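# Retract a ballpoint pen tip and set the pen down

## Task

Retract the ballpoint pen's tip by clicking it in, then put the pen down on the table without dropping it, even from a small height. The pen has to stay retracted and resting on its own, not held by the robot. At the end, open the gripper and move the arm away.

## Robot and tools

ROBOT. Two 6-joint arms with parallel grippers: left_arm, whose base sits at about (-0.030, +0.315, 0) m, and right_arm, at about (-0.046, -0.302, 0) m. Both face +x. The names are labels only and do not match the sides of any image. Each arm's joints always go in this order: waist (joint1), shoulder (joint2), elbow (joint3), wrist pitch (joint4), wrist yaw (joint5), wrist roll (joint6). Stated ranges in rad: waist -2.618 to 3.054, shoulder 0 to 3.142, elbow 0 to 3.142, wrist pitch -1.571 to 1.571, wrist yaw -1.571 to 1.571, wrist roll -2.094 to 2.094. Actual ends may differ by up to 0.036 rad.

FRAMES. Results give each gripper's position (m) and orientation (quat wxyz) in one shared scene frame: origin on the table top midway between the arms, +z up, +x out over the table, +y toward left_arm. The reported point is between the finger pads, roughly 1 cm behind the fingertips; it can be off, more so at long reach. Fingers point along the gripper's +z axis and close along its y axis.

THE ROW. Every motion command is built from a row of 14 numbers in [-1, 1]: left_arm's 6 joint values then its opening, followed by right_arm's 6 joint values and opening. Both arms must always be filled in, even if one stays still. Joint values are scaled offsets, not angles: 1.0 equals 1.202 rad for the waist, 1.258 shoulder, 1.238 elbow, 2.073 wrist pitch, 2.022 for wrist yaw and for wrist roll. Opening is absolute, not an offset: +1 fully open (pad gap 0.094 m), -1 closed. Optionally 12 more numbers in 0..1 can follow, scaling each joint's stiffness (left 6, then right 6); these persist until changed.

execute_actions(actions): a list of actions, each a table of up to 15 rows; each row lasts one control step of 1/30 s, and a short table repeats its last row to fill 15 steps. Joint values in every row are offsets from the arm's angles when that action began (for the first action, from the last reported angles), not from the previous row. An empty list only returns state and images. If any action is malformed, or the first one pushes a joint more than 0.036 rad beyond its range, nothing at all runs; a later action that does so is refused for both arms. A joint pushed past its real end stops there, and the result may say "joint sent to its limit".

move(target, speed, blocking): target is one 14-number row whose offsets are counted from the Joint positions in the latest result that shows them, not from where the arm is at the start. All joints of both arms advance together so the gripper follows a curve, with no avoidance of obstacles or the other arm. speed (0.01 to 2 rad/s, default 0.5) caps the joint with the longest way to go; paths last 0.5 to 10 s. Openings are sent immediately. The result adds a move: line with the outcome (done, off_target, moving, held, fault), limits=held or limits=none, and each arm's joint farthest from target. With blocking=false you get a result after 0.5 s; until one shows the move finished, further moves and execute_actions are refused, so call wait or stop first.

wait(seconds): 0 to 10; lets the scene run with the last commands held, returning early if a running move ends. stop(): brakes a running move (needs room to slow down); fingers continue. zoom_image(camera, region): enlarges [x0, y0, x1, y1] pixels, at most 504 by 504, of the latest image from cam_high, cam_low, cam_left_wrist or cam_right_wrist (each 896x504). read_manual(section) returns only licence texts. finished_scene(scene) ends the current scene (give its number) and reports success; it cannot be undone, so call it only after the pen is retracted, lying still and released.

RESULT LINES. Joint positions and Joint velocities list each arm's six joints (rad, rad/s) then the pad gap (m, m/s). Joint targets show where joints are being driven now. grip_measured is the opening on the command scale; each gripper reads up to about 1 mm off. Joint torques are raw drive outputs with offsets and noise. "joint command not followed" means a clearance check altered some joint targets. FAULT and MOTOR HOT lines warn of stops; a motor reaching 90 °C halts that arm for 10 s, and at 100 °C the arm goes limp and falls.

MOTION LIMITS. Each joint's target is kept within a set lead of its measured angle (0.202 waist, 0.258 shoulder, 0.238 elbow, 0.573 wrist pitch, 0.522 wrist yaw and roll), and targets that would shift the gripper over 70 mm are scaled back, so big motions take several actions; resend any unfinished remainder. Friction can leave a joint about 0.031 rad short, and smaller commands may do nothing. The robot keeps its last command while you compose a reply.

GRIPPING. To hold the pen, command an opening below grip_measured: about 0.03 lower holds firmly, less holds lightly. Pads can press hard at first contact; very thin parts get less force.

CAUTIONS. Do not let the pen fall even a little, and lower it to the table rather than releasing it in the air. Nothing may leave the table. Avoid fast contacts and pressing far past a surface; speed and overshoot increase force. Keep the arms from colliding or pushing on each other. Loose objects may occasionally be nudged by outside disturbances, so recheck the pen. Heavy sustained holding heats motors. Smooth, short, low-effort motion is preferred.

Each tool is called after "Call:" in YAML: its name, and indented under it one key for each argument.

## Session

Call:
execute_actions:
  actions: []

Scene clock: 0.00 s.
left_arm: end_effector_position=(+0.3111, +0.7353, +0.2775) grip_measured=+1.000 end_effector_quat_wxyz=(+0.524, -0.515, +0.438, -0.517) | right_arm: end_effector_position=(+0.3295, -0.6342, +0.3171) grip_measured=+1.000 end_effector_quat_wxyz=(+0.208, +0.209, +0.738, -0.607)
Joint names: [waist, shoulder, elbow, wrist pitch, wrist yaw, wrist roll]
Joint positions: left_arm=[ 1.15   2.027  1.375  0.832  1.078 -1.804  0.094] | right_arm=[-0.417  1.8    1.575 -0.149  1.067 -0.633  0.094]
Joint velocities: left_arm=[ 0.007  0.012  0.007 -0.095  0.037 -0.007  0.   ] | right_arm=[-0.007  0.002 -0.002  0.007  0.051 -0.022  0.   ]
Joint torques (N m, as the arm reports them, + toward a larger angle): no reading
Motor temperatures (°C, as the motors report them): left_arm=[20 26 24 23 23 21] | right_arm=[20 25 23 21 21 20]
Joint targets: left_arm=[1.150 2.027 1.375 0.832 1.078 -1.804] | right_arm=[-0.417 1.800 1.575 -0.149 1.067 -0.633]
Joint stiffness scale: left_arm=[1. 1. 1. 1. 1. 1.] | right_arm=[1. 1. 1. 1. 1. 1.]

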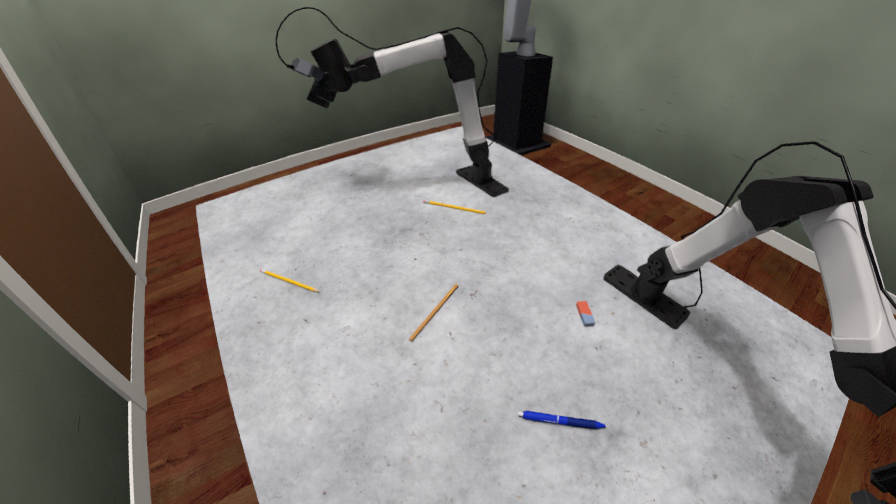

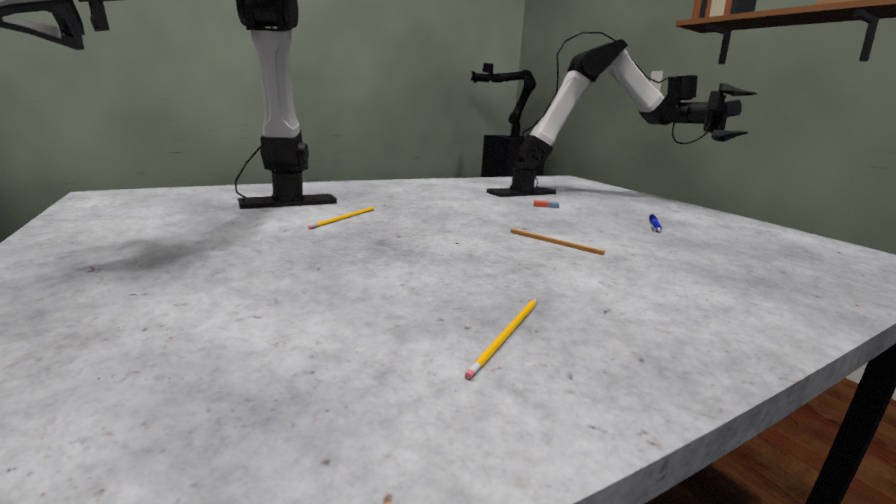

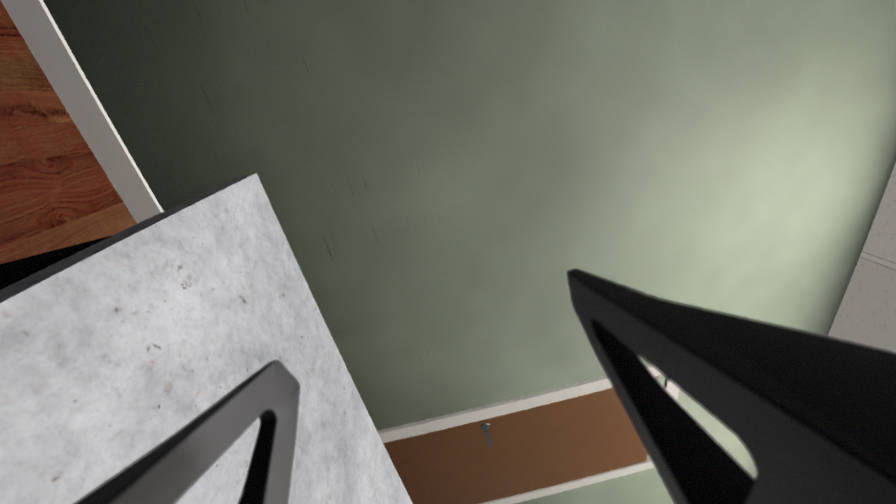

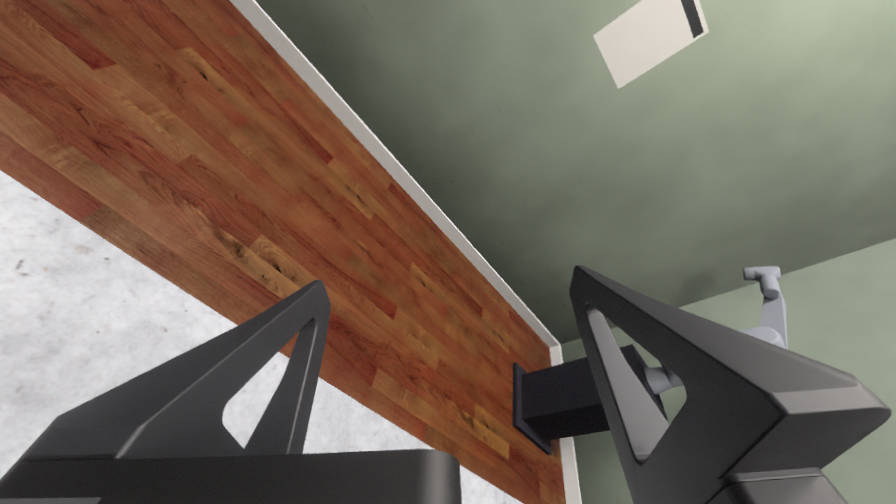

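Call:
zoom_image:
  camera: "cam_high"
  region: [500, 385, 630, 455]

Region (500, 385, 630, 455) of cam_high's 896x504 image, scaled by 3.877, with more detail than that image has; it fills the top 271 rows of this view, and the rest is white.

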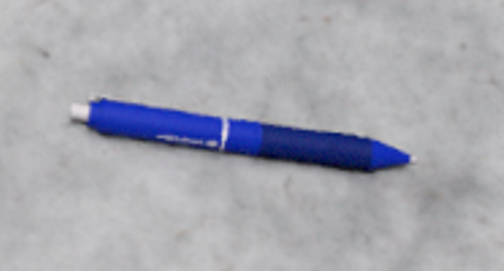

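Call:
move:
  target: [-0.645,-0.178,-0.07,-0.865,-0.422,-0.092,0.4, 0,0,0,0,0,0,1]
  speed: 1.0

Scene clock: 22.03 s.
left_arm: end_effector_position=(+0.3080, +0.4158, +0.0589) grip_measured=+0.402 end_effector_quat_wxyz=(+0.050, +0.920, -0.371, +0.116) | right_arm: end_effector_position=(+0.3295, -0.6342, +0.3171) grip_measured=+1.000 end_effector_quat_wxyz=(+0.208, +0.209, +0.738, -0.607)
Joint names: [waist, shoulder, elbow, wrist pitch, wrist yaw, wrist roll]
Joint positions: left_arm=[ 0.382  1.822  1.3   -0.953  0.235 -1.982  0.066] | right_arm=[-0.417  1.8    1.575 -0.149  1.067 -0.633  0.094]
Joint velocities: left_arm=[-0.002 -0.012 -0.007 -0.037 -0.007 -0.066  0.   ] | right_arm=[ 0.007 -0.007  0.002 -0.051  0.007 -0.022  0.   ]
Joint torques (N m, as the arm reports them, + toward a larger angle): left_arm=[-0.98 -9.28  4.62  0.38  0.   -0.04] | right_arm=[ -0.31 -11.04   7.47   1.45   0.11   0.02]
Motor temperatures (°C, as the motors report them): left_arm=[20 32 26 25 23 21] | right_arm=[20 30 27 24 21 20]
Joint targets: left_arm=[0.375 1.803 1.288 -0.961 0.224 -1.990] | right_arm=[-0.417 1.800 1.575 -0.149 1.067 -0.633]
Joint stiffness scale: left_arm=[1. 1. 1. 1. 1. 1.] | right_arm=[1. 1. 1. 1. 1. 1.]
move: done; limits=none; left_arm: farthest joint: the shoulder, 0.019 radians from its target (0.224 radians at the start); right_arm: farthest joint: the waist, 0.000 radians from its target (0.000 radians at the start)

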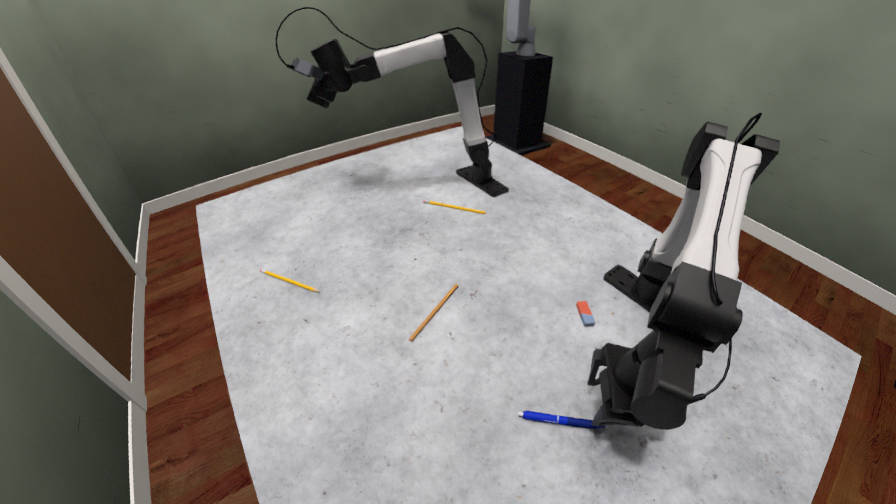

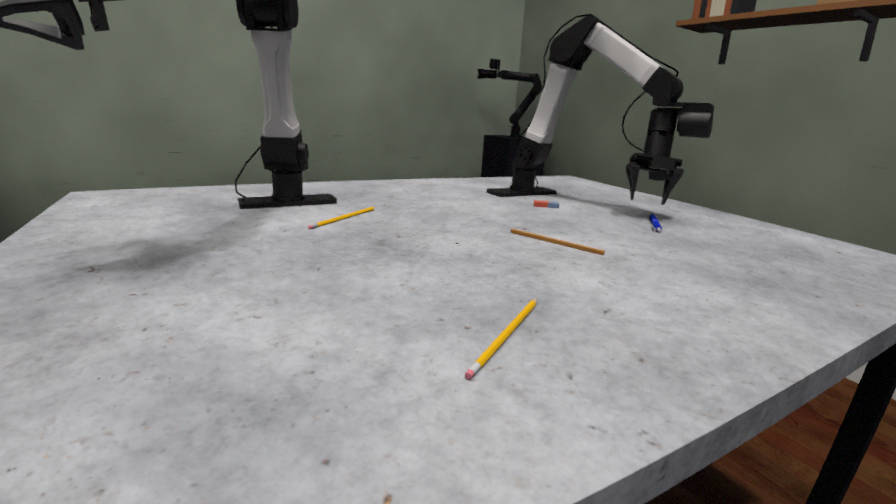

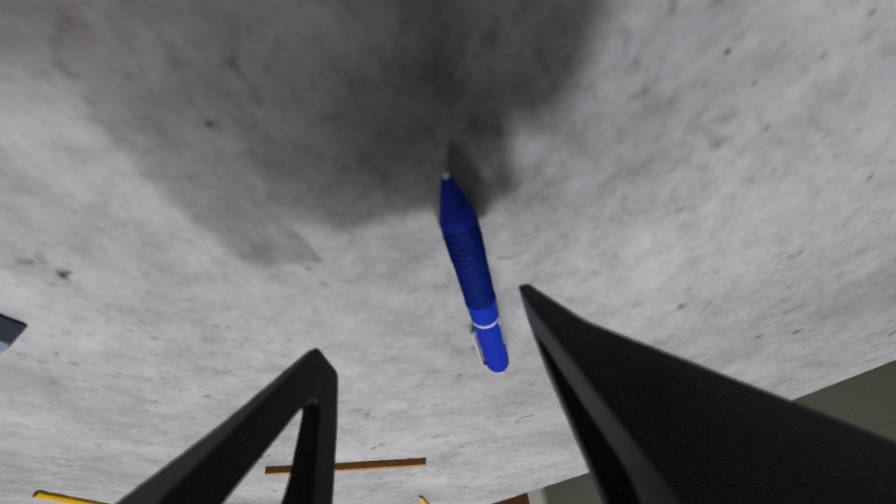

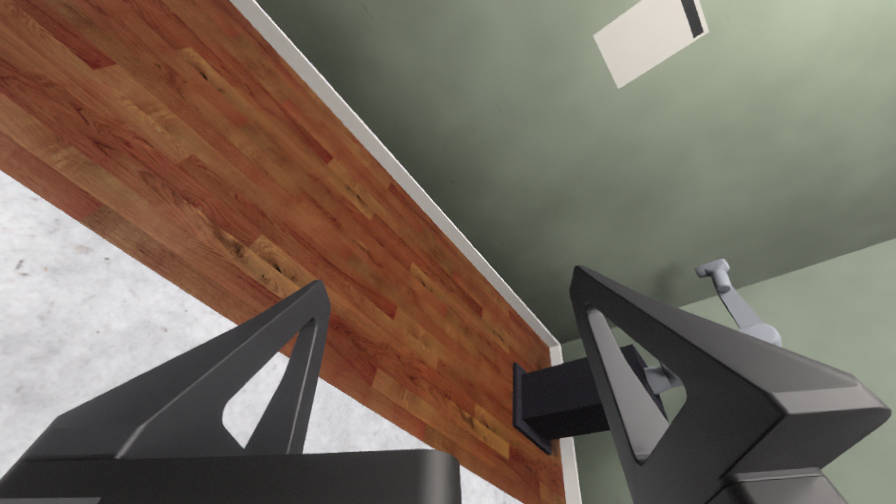

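Call:
move:
  target: [0,0.105,0.0376,0.0486,0,0,0.0, 0,0,0,0,0,0,1]
  speed: 0.2

Call:
zoom_image:
  camera: "cam_low"
  region: [610, 170, 710, 245]

Scene clock: 26.80 s.
left_arm: end_effector_position=(+0.3274, +0.4241, +0.0247) grip_measured=+0.002 end_effector_quat_wxyz=(+0.053, +0.920, -0.371, +0.113) | right_arm: end_effector_position=(+0.3295, -0.6342, +0.3171) grip_measured=+1.000 end_effector_quat_wxyz=(+0.208, +0.209, +0.738, -0.607)
Joint names: [waist, shoulder, elbow, wrist pitch, wrist yaw, wrist roll]
Joint positions: left_arm=[ 0.382  1.948  1.326 -0.863  0.235 -1.982  0.047] | right_arm=[-0.417  1.8    1.575 -0.149  1.067 -0.633  0.094]
Joint velocities: left_arm=[ 0.002  0.007 -0.007 -0.139 -0.022 -0.007 -0.001] | right_arm=[-0.007 -0.017  0.007 -0.022 -0.051 -0.007  0.   ]
Joint torques (N m, as the arm reports them, + toward a larger angle): left_arm=[-0.44 -8.29  6.97  0.52  0.12  0.03] | right_arm=[ -0.33 -11.03   7.45   1.45   0.11   0.  ]
Motor temperatures (°C, as the motors report them): left_arm=[20 33 26 25 23 21] | right_arm=[20 31 27 24 21 20]
Joint targets: left_arm=[0.382 1.954 1.346 -0.852 0.235 -1.982] | right_arm=[-0.417 1.800 1.575 -0.149 1.067 -0.633]
Joint stiffness scale: left_arm=[1. 1. 1. 1. 1. 1.] | right_arm=[1. 1. 1. 1. 1. 1.]
move: done; limits=none; left_arm: farthest joint: the elbow, 0.020 radians from its target (0.047 radians at the start); right_arm: farthest joint: the waist, 0.000 radians from its target (0.000 radians at the start)

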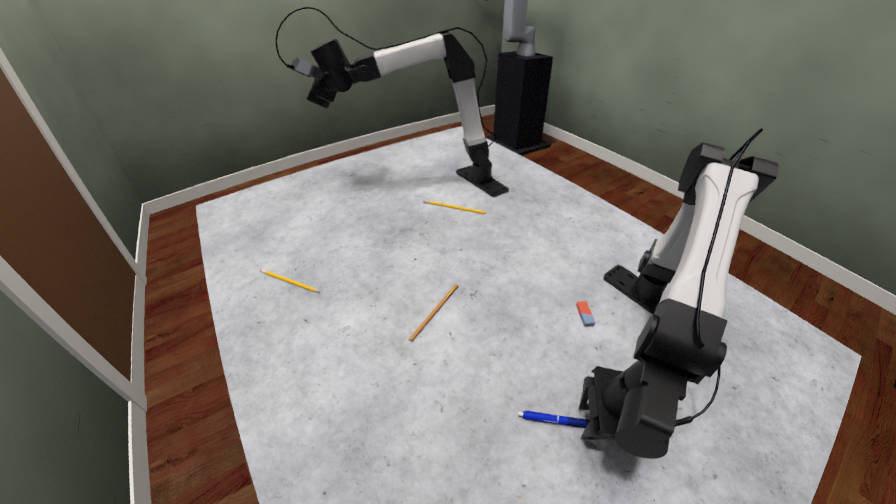

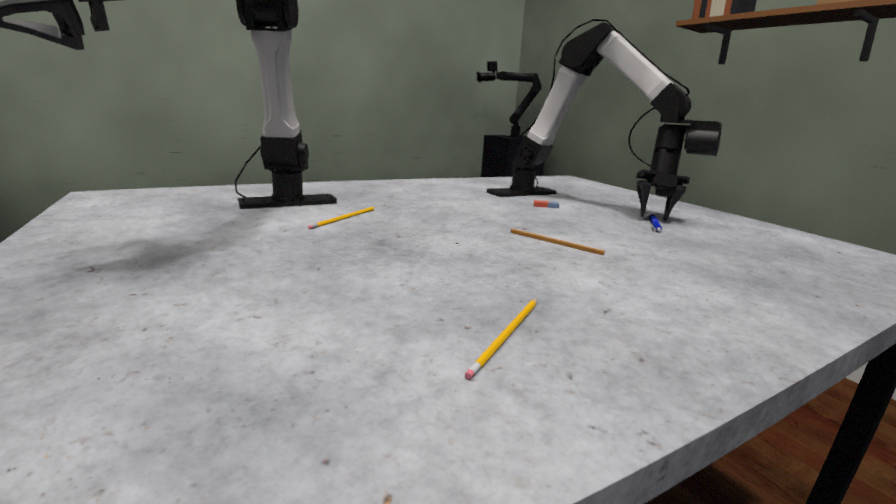

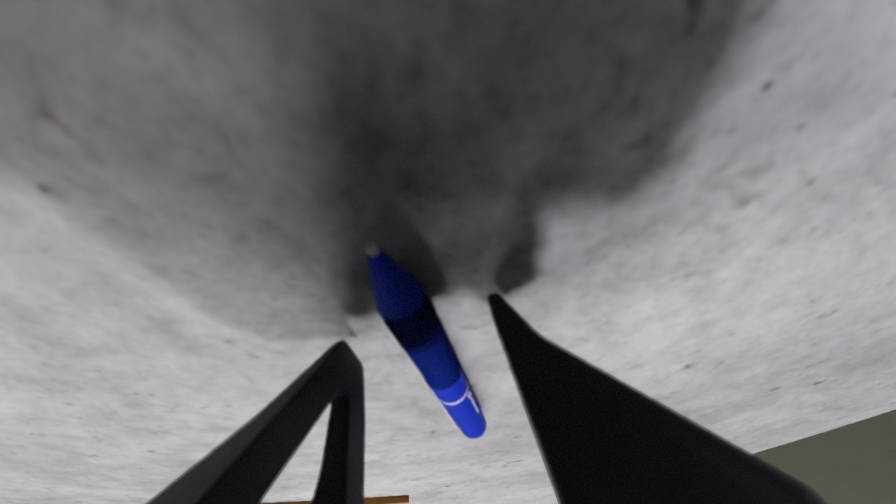

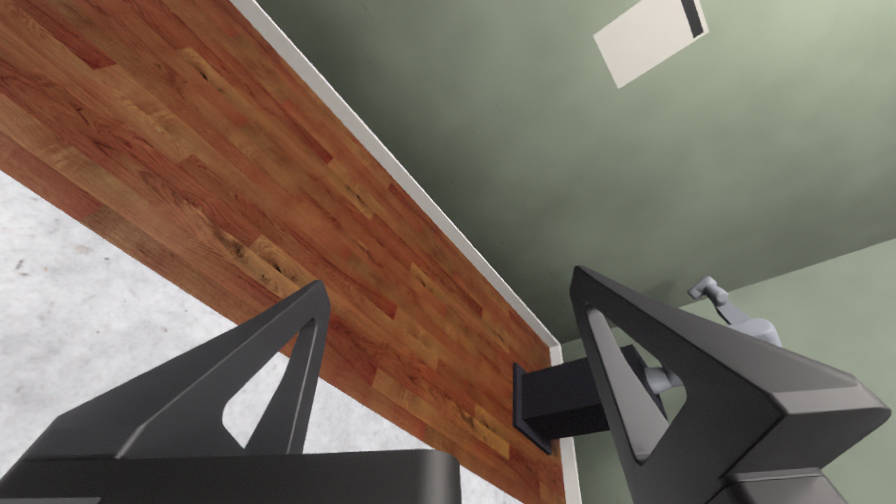

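Region (610, 170, 710, 245) of cam_low's 896x504 image, scaled by 5.040, with more detail than that image has; it fills the top 378 rows of this view, and the rest is white.

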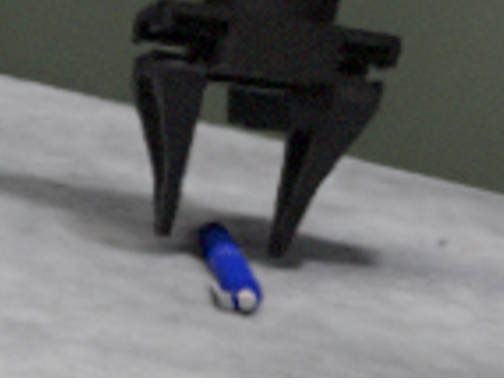

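Call:
move:
  target: [-0.032,0.018,0.0,0.016,0,-0.015,-0.2, 0,0,0,0,0,0,1]
  speed: 0.05

Call:
zoom_image:
  camera: "cam_low"
  region: [610, 170, 710, 245]

Scene clock: 30.27 s.
left_arm: end_effector_position=(+0.3330, +0.4171, +0.0212) grip_measured=-0.198 end_effector_quat_wxyz=(+0.053, +0.920, -0.372, +0.114) | right_arm: end_effector_position=(+0.3295, -0.6342, +0.3171) grip_measured=+1.000 end_effector_quat_wxyz=(+0.208, +0.209, +0.738, -0.607)
Joint names: [waist, shoulder, elbow, wrist pitch, wrist yaw, wrist roll]
Joint positions: left_arm=[ 0.359  1.959  1.326 -0.845  0.234 -2.004  0.038] | right_arm=[-0.417  1.8    1.575 -0.149  1.067 -0.633  0.094]
Joint velocities: left_arm=[ 0.002 -0.002 -0.007 -0.051 -0.051 -0.037  0.   ] | right_arm=[-0.007 -0.007 -0.012 -0.051  0.022  0.022  0.   ]
Joint torques (N m, as the arm reports them, + toward a larger angle): left_arm=[-1.52 -8.02  5.34  0.59  0.12  0.  ] | right_arm=[ -0.3  -11.01   7.48   1.45   0.12  -0.01]
Motor temperatures (°C, as the motors report them): left_arm=[20 33 26 24 23 21] | right_arm=[20 31 27 24 21 20]
Joint targets: left_arm=[0.343 1.970 1.326 -0.830 0.235 -2.012] | right_arm=[-0.417 1.800 1.575 -0.149 1.067 -0.633]
Joint stiffness scale: left_arm=[1. 1. 1. 1. 1. 1.] | right_arm=[1. 1. 1. 1. 1. 1.]
move: done; limits=none; left_arm: farthest joint: the waist, 0.015 radians from its target (0.038 radians at the start); right_arm: farthest joint: the waist, 0.000 radians from its target (0.000 radians at the start)

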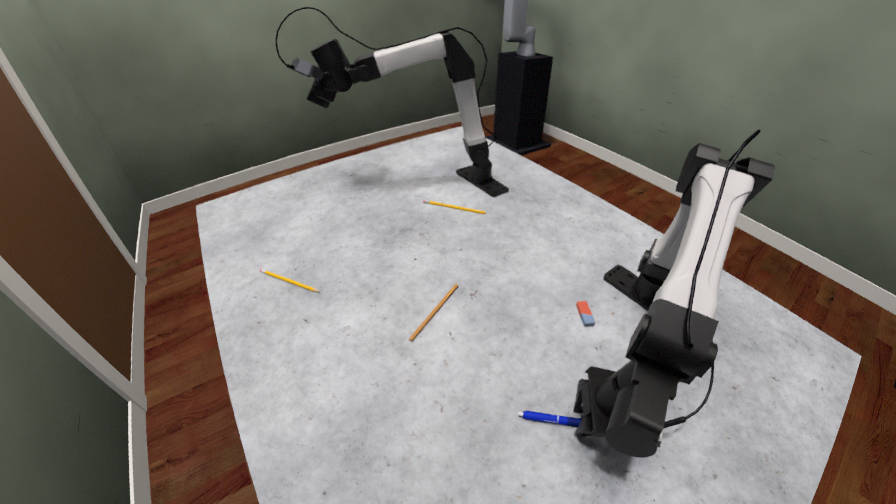

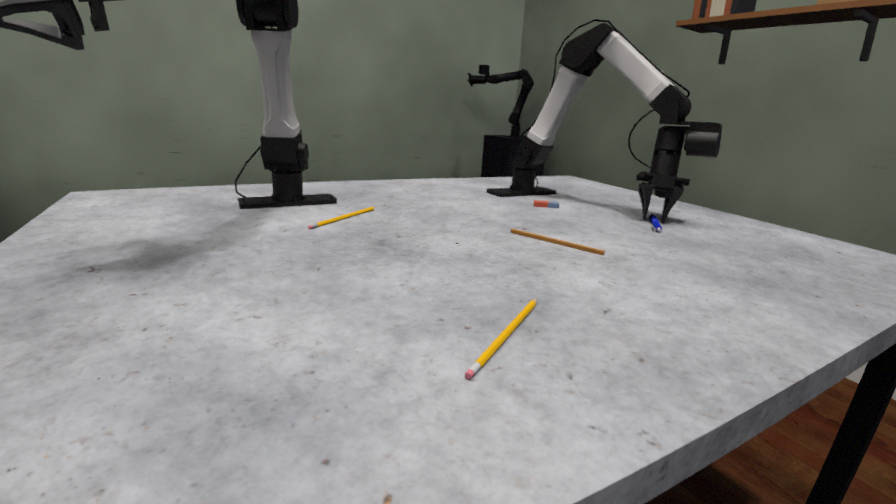

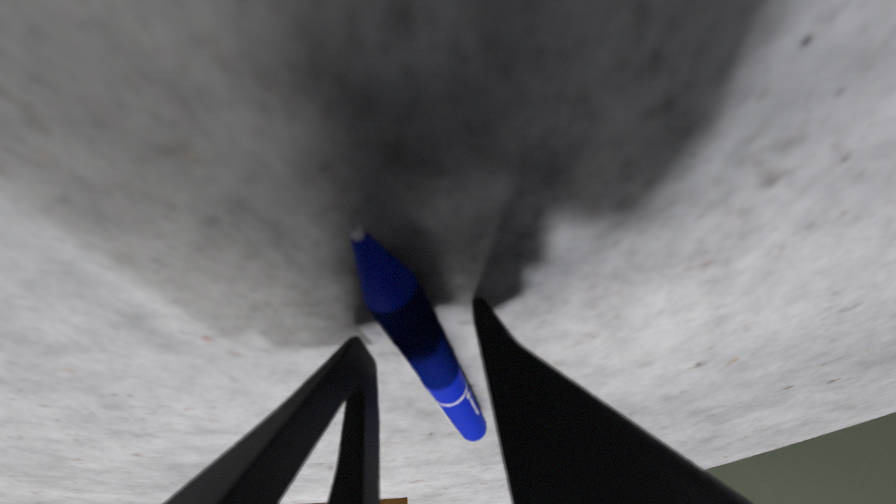

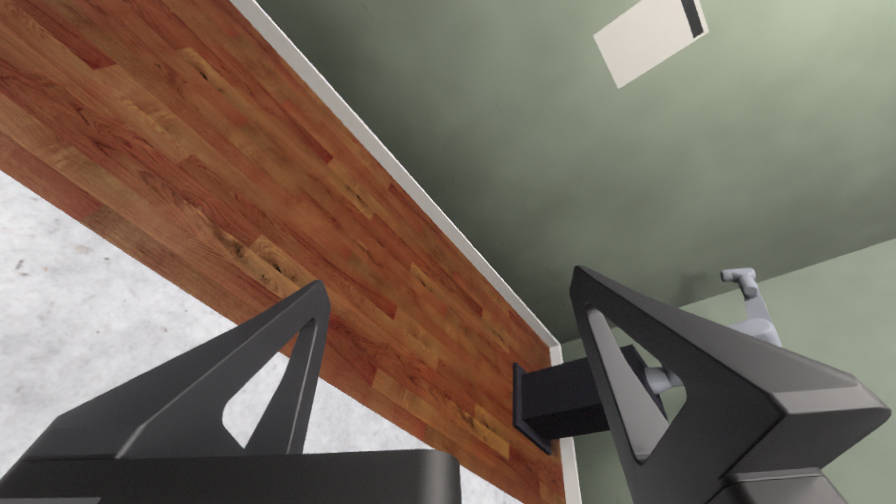

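Region (610, 170, 710, 245) of cam_low's 896x504 image, scaled by 5.040, with more detail than that image has; it fills the top 378 rows of this view, and the rest is white.

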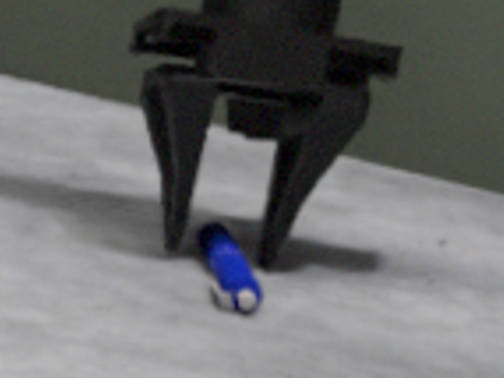

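Call:
execute_actions:
  actions:
    - [[0,0.009,0,0,0,0,-0.27,0,0,0,0,0,0,1],[0,0.009,0,0,0,0,-0.33,0,0,0,0,0,0,1],[0,0.009,0,0,0,0,-0.39,0,0,0,0,0,0,1],[0,0.009,0,0,0,0,-0.44,0,0,0,0,0,0,1],[0,0.009,0,0,0,0,-0.48,0,0,0,0,0,0,1],[0,0.009,0,0,0,0,-0.51,0,0,0,0,0,0,1],[0,0.009,0,0,0,0,-0.54,0,0,0,0,0,0,1],[0,0.009,0,0,0,0,-0.57,0,0,0,0,0,0,1],[0,0.009,0,0,0,0,-0.59,0,0,0,0,0,0,1],[0,0.009,0,0,0,0,-0.61,0,0,0,0,0,0,1],[0,0.009,0,0,0,0,-0.63,0,0,0,0,0,0,1],[0,0.009,0,0,0,0,-0.65,0,0,0,0,0,0,1],[0,0.009,0,0,0,0,-0.66,0,0,0,0,0,0,1],[0,0.009,0,0,0,0,-0.67,0,0,0,0,0,0,1],[0,0.009,0,0,0,0,-0.68,0,0,0,0,0,0,1]]
    - [[0,0.006,0,0,0,0,-0.69,0,0,0,0,0,0,1],[0,0.006,0,0,0,0,-0.70,0,0,0,0,0,0,1],[0,0.006,0,0,0,0,-0.71,0,0,0,0,0,0,1],[0,0.006,0,0,0,0,-0.72,0,0,0,0,0,0,1],[0,0.006,0,0,0,0,-0.73,0,0,0,0,0,0,1],[0,0.006,0,0,0,0,-0.74,0,0,0,0,0,0,1],[0,0.006,0,0,0,0,-0.75,0,0,0,0,0,0,1],[0,0.006,0,0,0,0,-0.76,0,0,0,0,0,0,1],[0,0.006,0,0,0,0,-0.77,0,0,0,0,0,0,1],[0,0.006,0,0,0,0,-0.78,0,0,0,0,0,0,1],[0,0.006,0,0,0,0,-0.79,0,0,0,0,0,0,1],[0,0.006,0,0,0,0,-0.80,0,0,0,0,0,0,1]]

Scene clock: 34.80 s.
left_arm: end_effector_position=(+0.3331, +0.4171, +0.0212) grip_measured=-0.744 end_effector_quat_wxyz=(+0.053, +0.920, -0.372, +0.114) | right_arm: end_effector_position=(+0.3295, -0.6342, +0.3171) grip_measured=+1.000 end_effector_quat_wxyz=(+0.208, +0.209, +0.738, -0.607)
Joint names: [waist, shoulder, elbow, wrist pitch, wrist yaw, wrist roll]
Joint positions: left_arm=[ 0.359  1.959  1.326 -0.844  0.234 -2.004  0.012] | right_arm=[-0.417  1.8    1.575 -0.149  1.067 -0.633  0.094]
Joint velocities: left_arm=[-0.017 -0.012 -0.032 -0.007 -0.022 -0.022  0.001] | right_arm=[ 0.002 -0.007 -0.002  0.007 -0.037 -0.037  0.   ]
Joint torques (N m, as the arm reports them, + toward a larger angle): left_arm=[-0.45 -8.34  5.33  0.44  0.11  0.03] | right_arm=[ -0.3  -11.02   7.51   1.44   0.1    0.01]
Motor temperatures (°C, as the motors report them): left_arm=[20 33 26 24 23 21] | right_arm=[20 32 28 24 21 20]
Joint targets: left_arm=[0.359 1.967 1.326 -0.844 0.234 -2.004] | right_arm=[-0.417 1.800 1.575 -0.149 1.067 -0.633]
Joint stiffness scale: left_arm=[1. 1. 1. 1. 1. 1.] | right_arm=[1. 1. 1. 1. 1. 1.]

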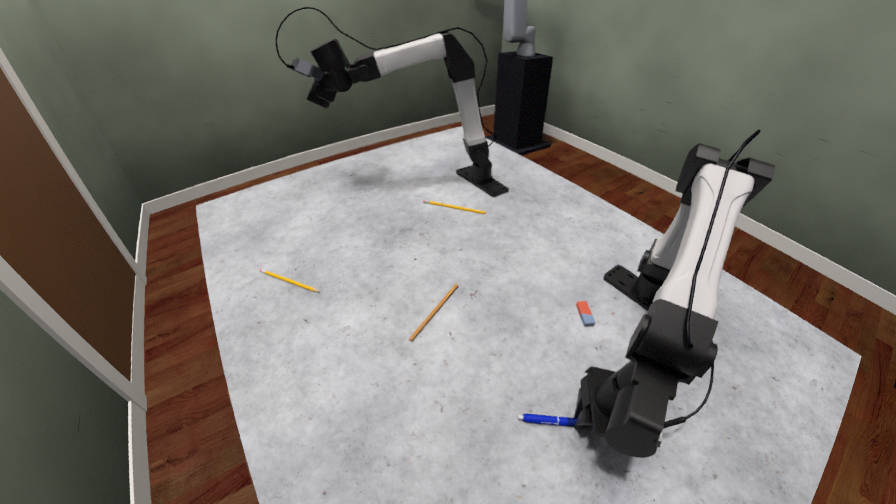

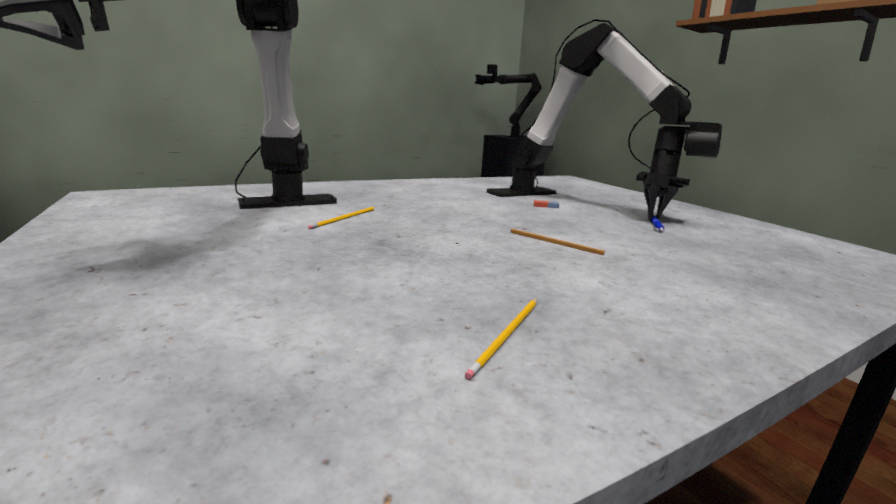

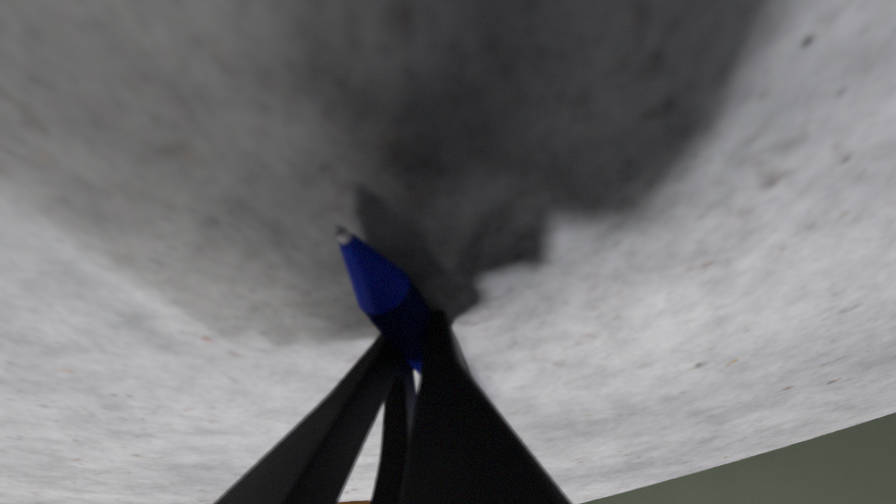

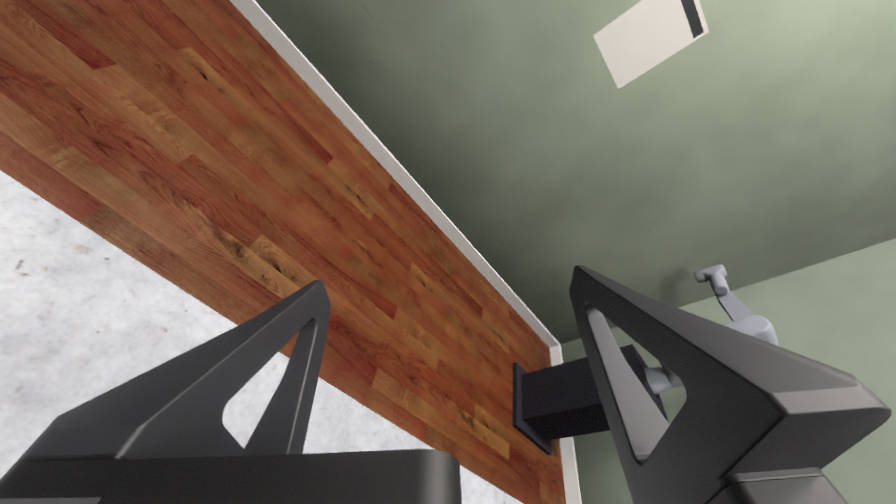

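Call:
execute_actions:
  actions:
    - [[0,-0.008,0,0,0,0,-0.79,0,0,0,0,0,0,1],[0,-0.014,0,0,0,0,-0.79,0,0,0,0,0,0,1],[0,-0.018,0,0,0,0,-0.79,0,0,0,0,0,0,1],[0,-0.022,0,0,0,0,-0.79,0,0,0,0,0,0,1],[0,-0.026,0,0,0,0,-0.79,0,0,0,0,0,0,1],[0,-0.03,0,0,0,0,-0.79,0,0,0,0,0,0,1],[0,-0.034,0,0,0,0,-0.79,0,0,0,0,0,0,1],[0,-0.038,0,0,0,0,-0.79,0,0,0,0,0,0,1],[0,-0.042,0,0,0,0,-0.79,0,0,0,0,0,0,1],[0,-0.046,0,0,0,0,-0.79,0,0,0,0,0,0,1],[0,-0.05,0,0,0,0,-0.79,0,0,0,0,0,0,1]]

Scene clock: 47.40 s.
left_arm: end_effector_position=(+0.3368, +0.4186, +0.0380) grip_measured=-0.744 end_effector_quat_wxyz=(+0.037, +0.917, -0.374, +0.131) | right_arm: end_effector_position=(+0.3295, -0.6342, +0.3171) grip_measured=+1.000 end_effector_quat_wxyz=(+0.208, +0.209, +0.738, -0.607)
Joint names: [waist, shoulder, elbow, wrist pitch, wrist yaw, wrist roll]
Joint positions: left_arm=[ 0.359  1.912  1.326 -0.844  0.234 -2.004  0.012] | right_arm=[-0.417  1.8    1.575 -0.149  1.067 -0.633  0.094]
Joint velocities: left_arm=[ 0.022 -0.017  0.007 -0.022 -0.007 -0.066 -0.001] | right_arm=[-0.017 -0.007 -0.002  0.007 -0.081 -0.007  0.   ]
Joint torques (N m, as the arm reports them, + toward a larger angle): left_arm=[-0.44 -9.73  5.53  0.52  0.12  0.03] | right_arm=[ -0.27 -11.02   7.46   1.45   0.12   0.01]
Motor temperatures (°C, as the motors report them): left_arm=[20 33 26 24 23 21] | right_arm=[20 33 29 25 21 20]
Joint targets: left_arm=[0.359 1.896 1.326 -0.844 0.234 -2.004] | right_arm=[-0.417 1.800 1.575 -0.149 1.067 -0.633]
Joint stiffness scale: left_arm=[1. 1. 1. 1. 1. 1.] | right_arm=[1. 1. 1. 1. 1. 1.]

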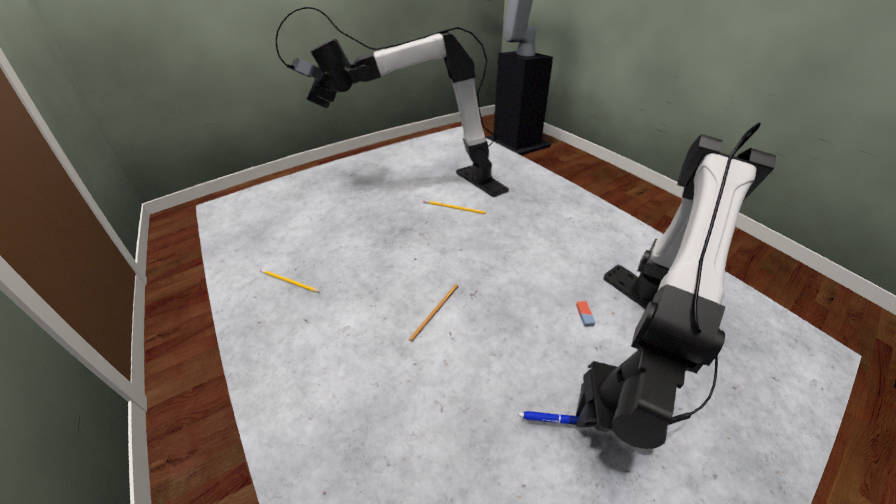

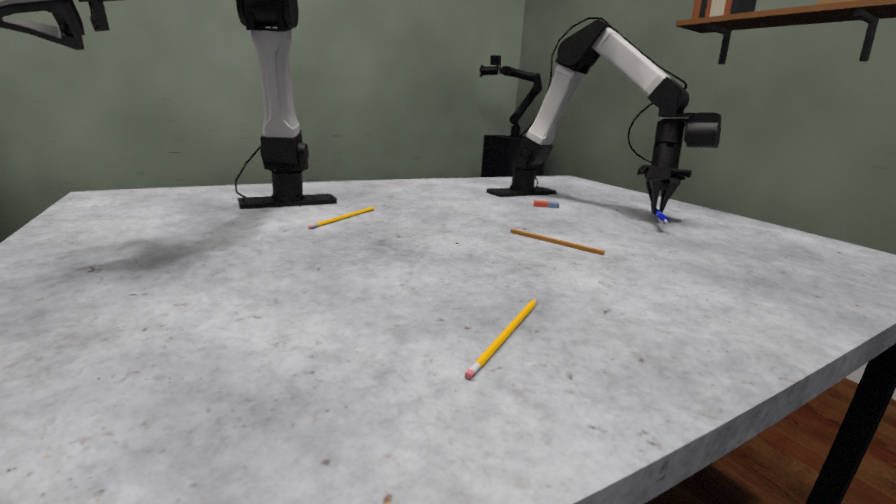

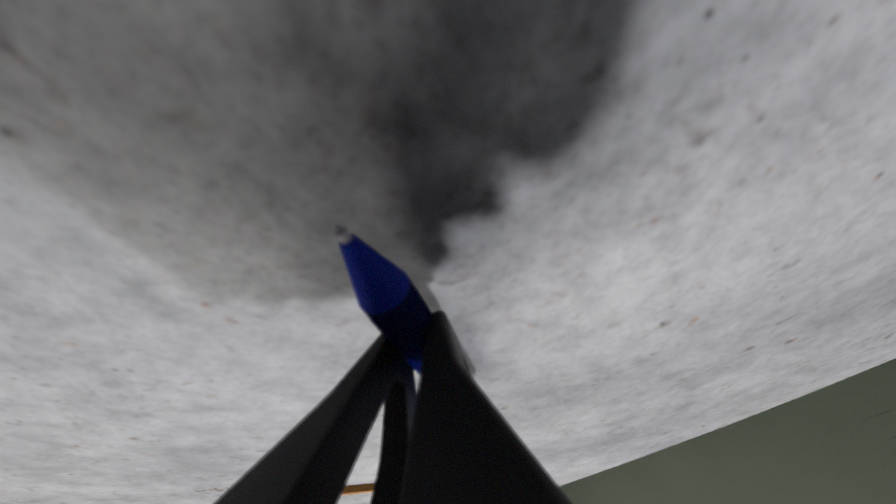

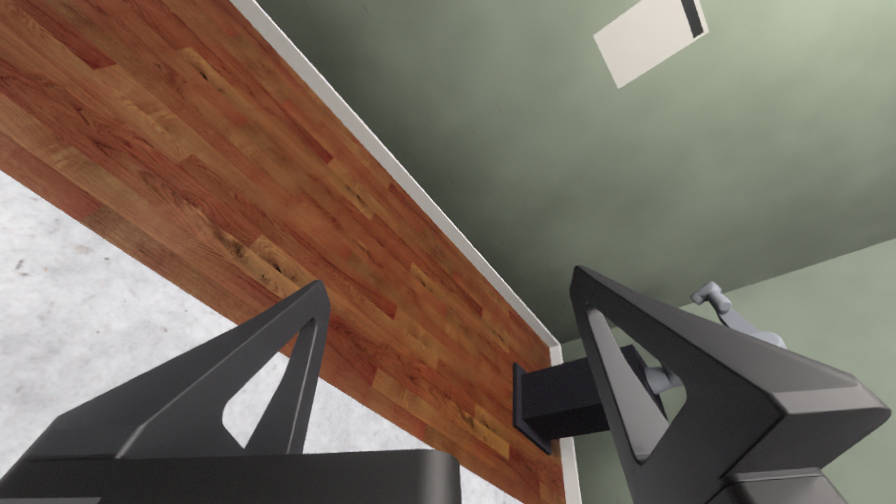

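Call:
execute_actions:
  actions: []

Scene clock: 52.50 s.
left_arm: end_effector_position=(+0.3368, +0.4186, +0.0380) grip_measured=-0.744 end_effector_quat_wxyz=(+0.037, +0.917, -0.374, +0.131) | right_arm: end_effector_position=(+0.3295, -0.6342, +0.3171) grip_measured=+1.000 end_effector_quat_wxyz=(+0.208, +0.209, +0.738, -0.607)
Joint names: [waist, shoulder, elbow, wrist pitch, wrist yaw, wrist roll]
Joint positions: left_arm=[ 0.359  1.912  1.326 -0.844  0.234 -2.004  0.012] | right_arm=[-0.417  1.8    1.575 -0.149  1.067 -0.633  0.094]
Joint velocities: left_arm=[ 0.012  0.002  0.007 -0.11   0.022  0.11   0.001] | right_arm=[-0.002 -0.002 -0.007 -0.051 -0.066 -0.022  0.   ]
Joint torques (N m, as the arm reports them, + toward a larger angle): left_arm=[-0.42 -9.7   5.53  0.55  0.12  0.03] | right_arm=[ -0.31 -11.08   7.56   1.44   0.12   0.01]
Motor temperatures (°C, as the motors report them): left_arm=[20 34 26 24 23 21] | right_arm=[20 34 29 25 21 20]
Joint targets: left_arm=[0.359 1.896 1.326 -0.844 0.234 -2.004] | right_arm=[-0.417 1.800 1.575 -0.149 1.067 -0.633]
Joint stiffness scale: left_arm=[1. 1. 1. 1. 1. 1.] | right_arm=[1. 1. 1. 1. 1. 1.]

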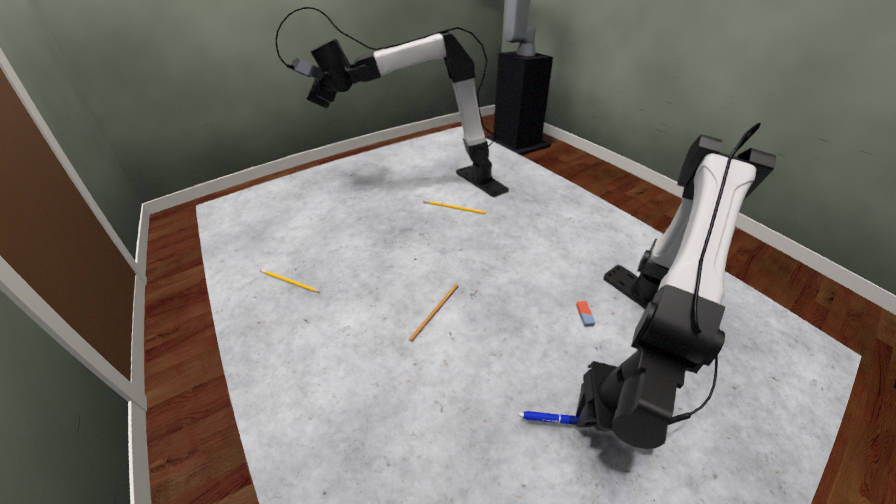

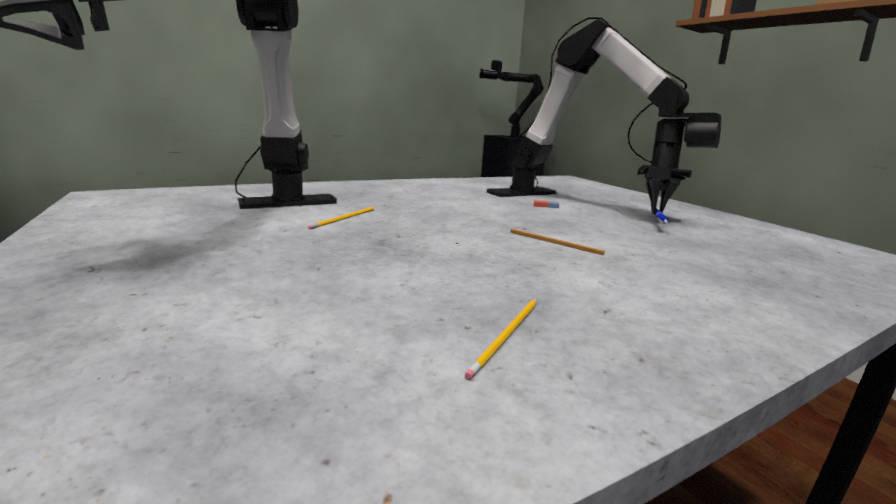

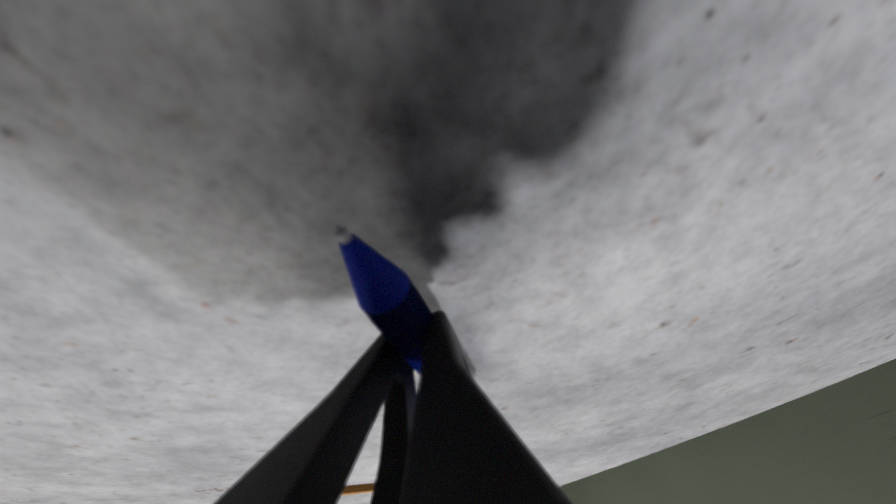

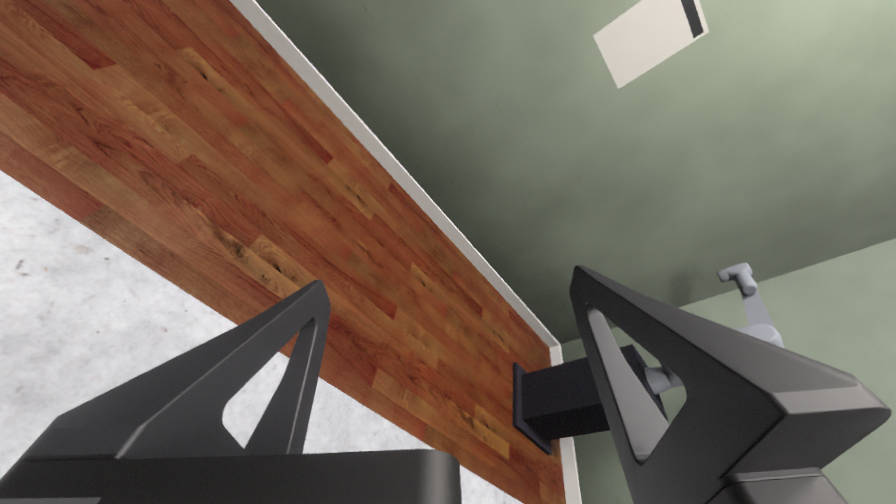

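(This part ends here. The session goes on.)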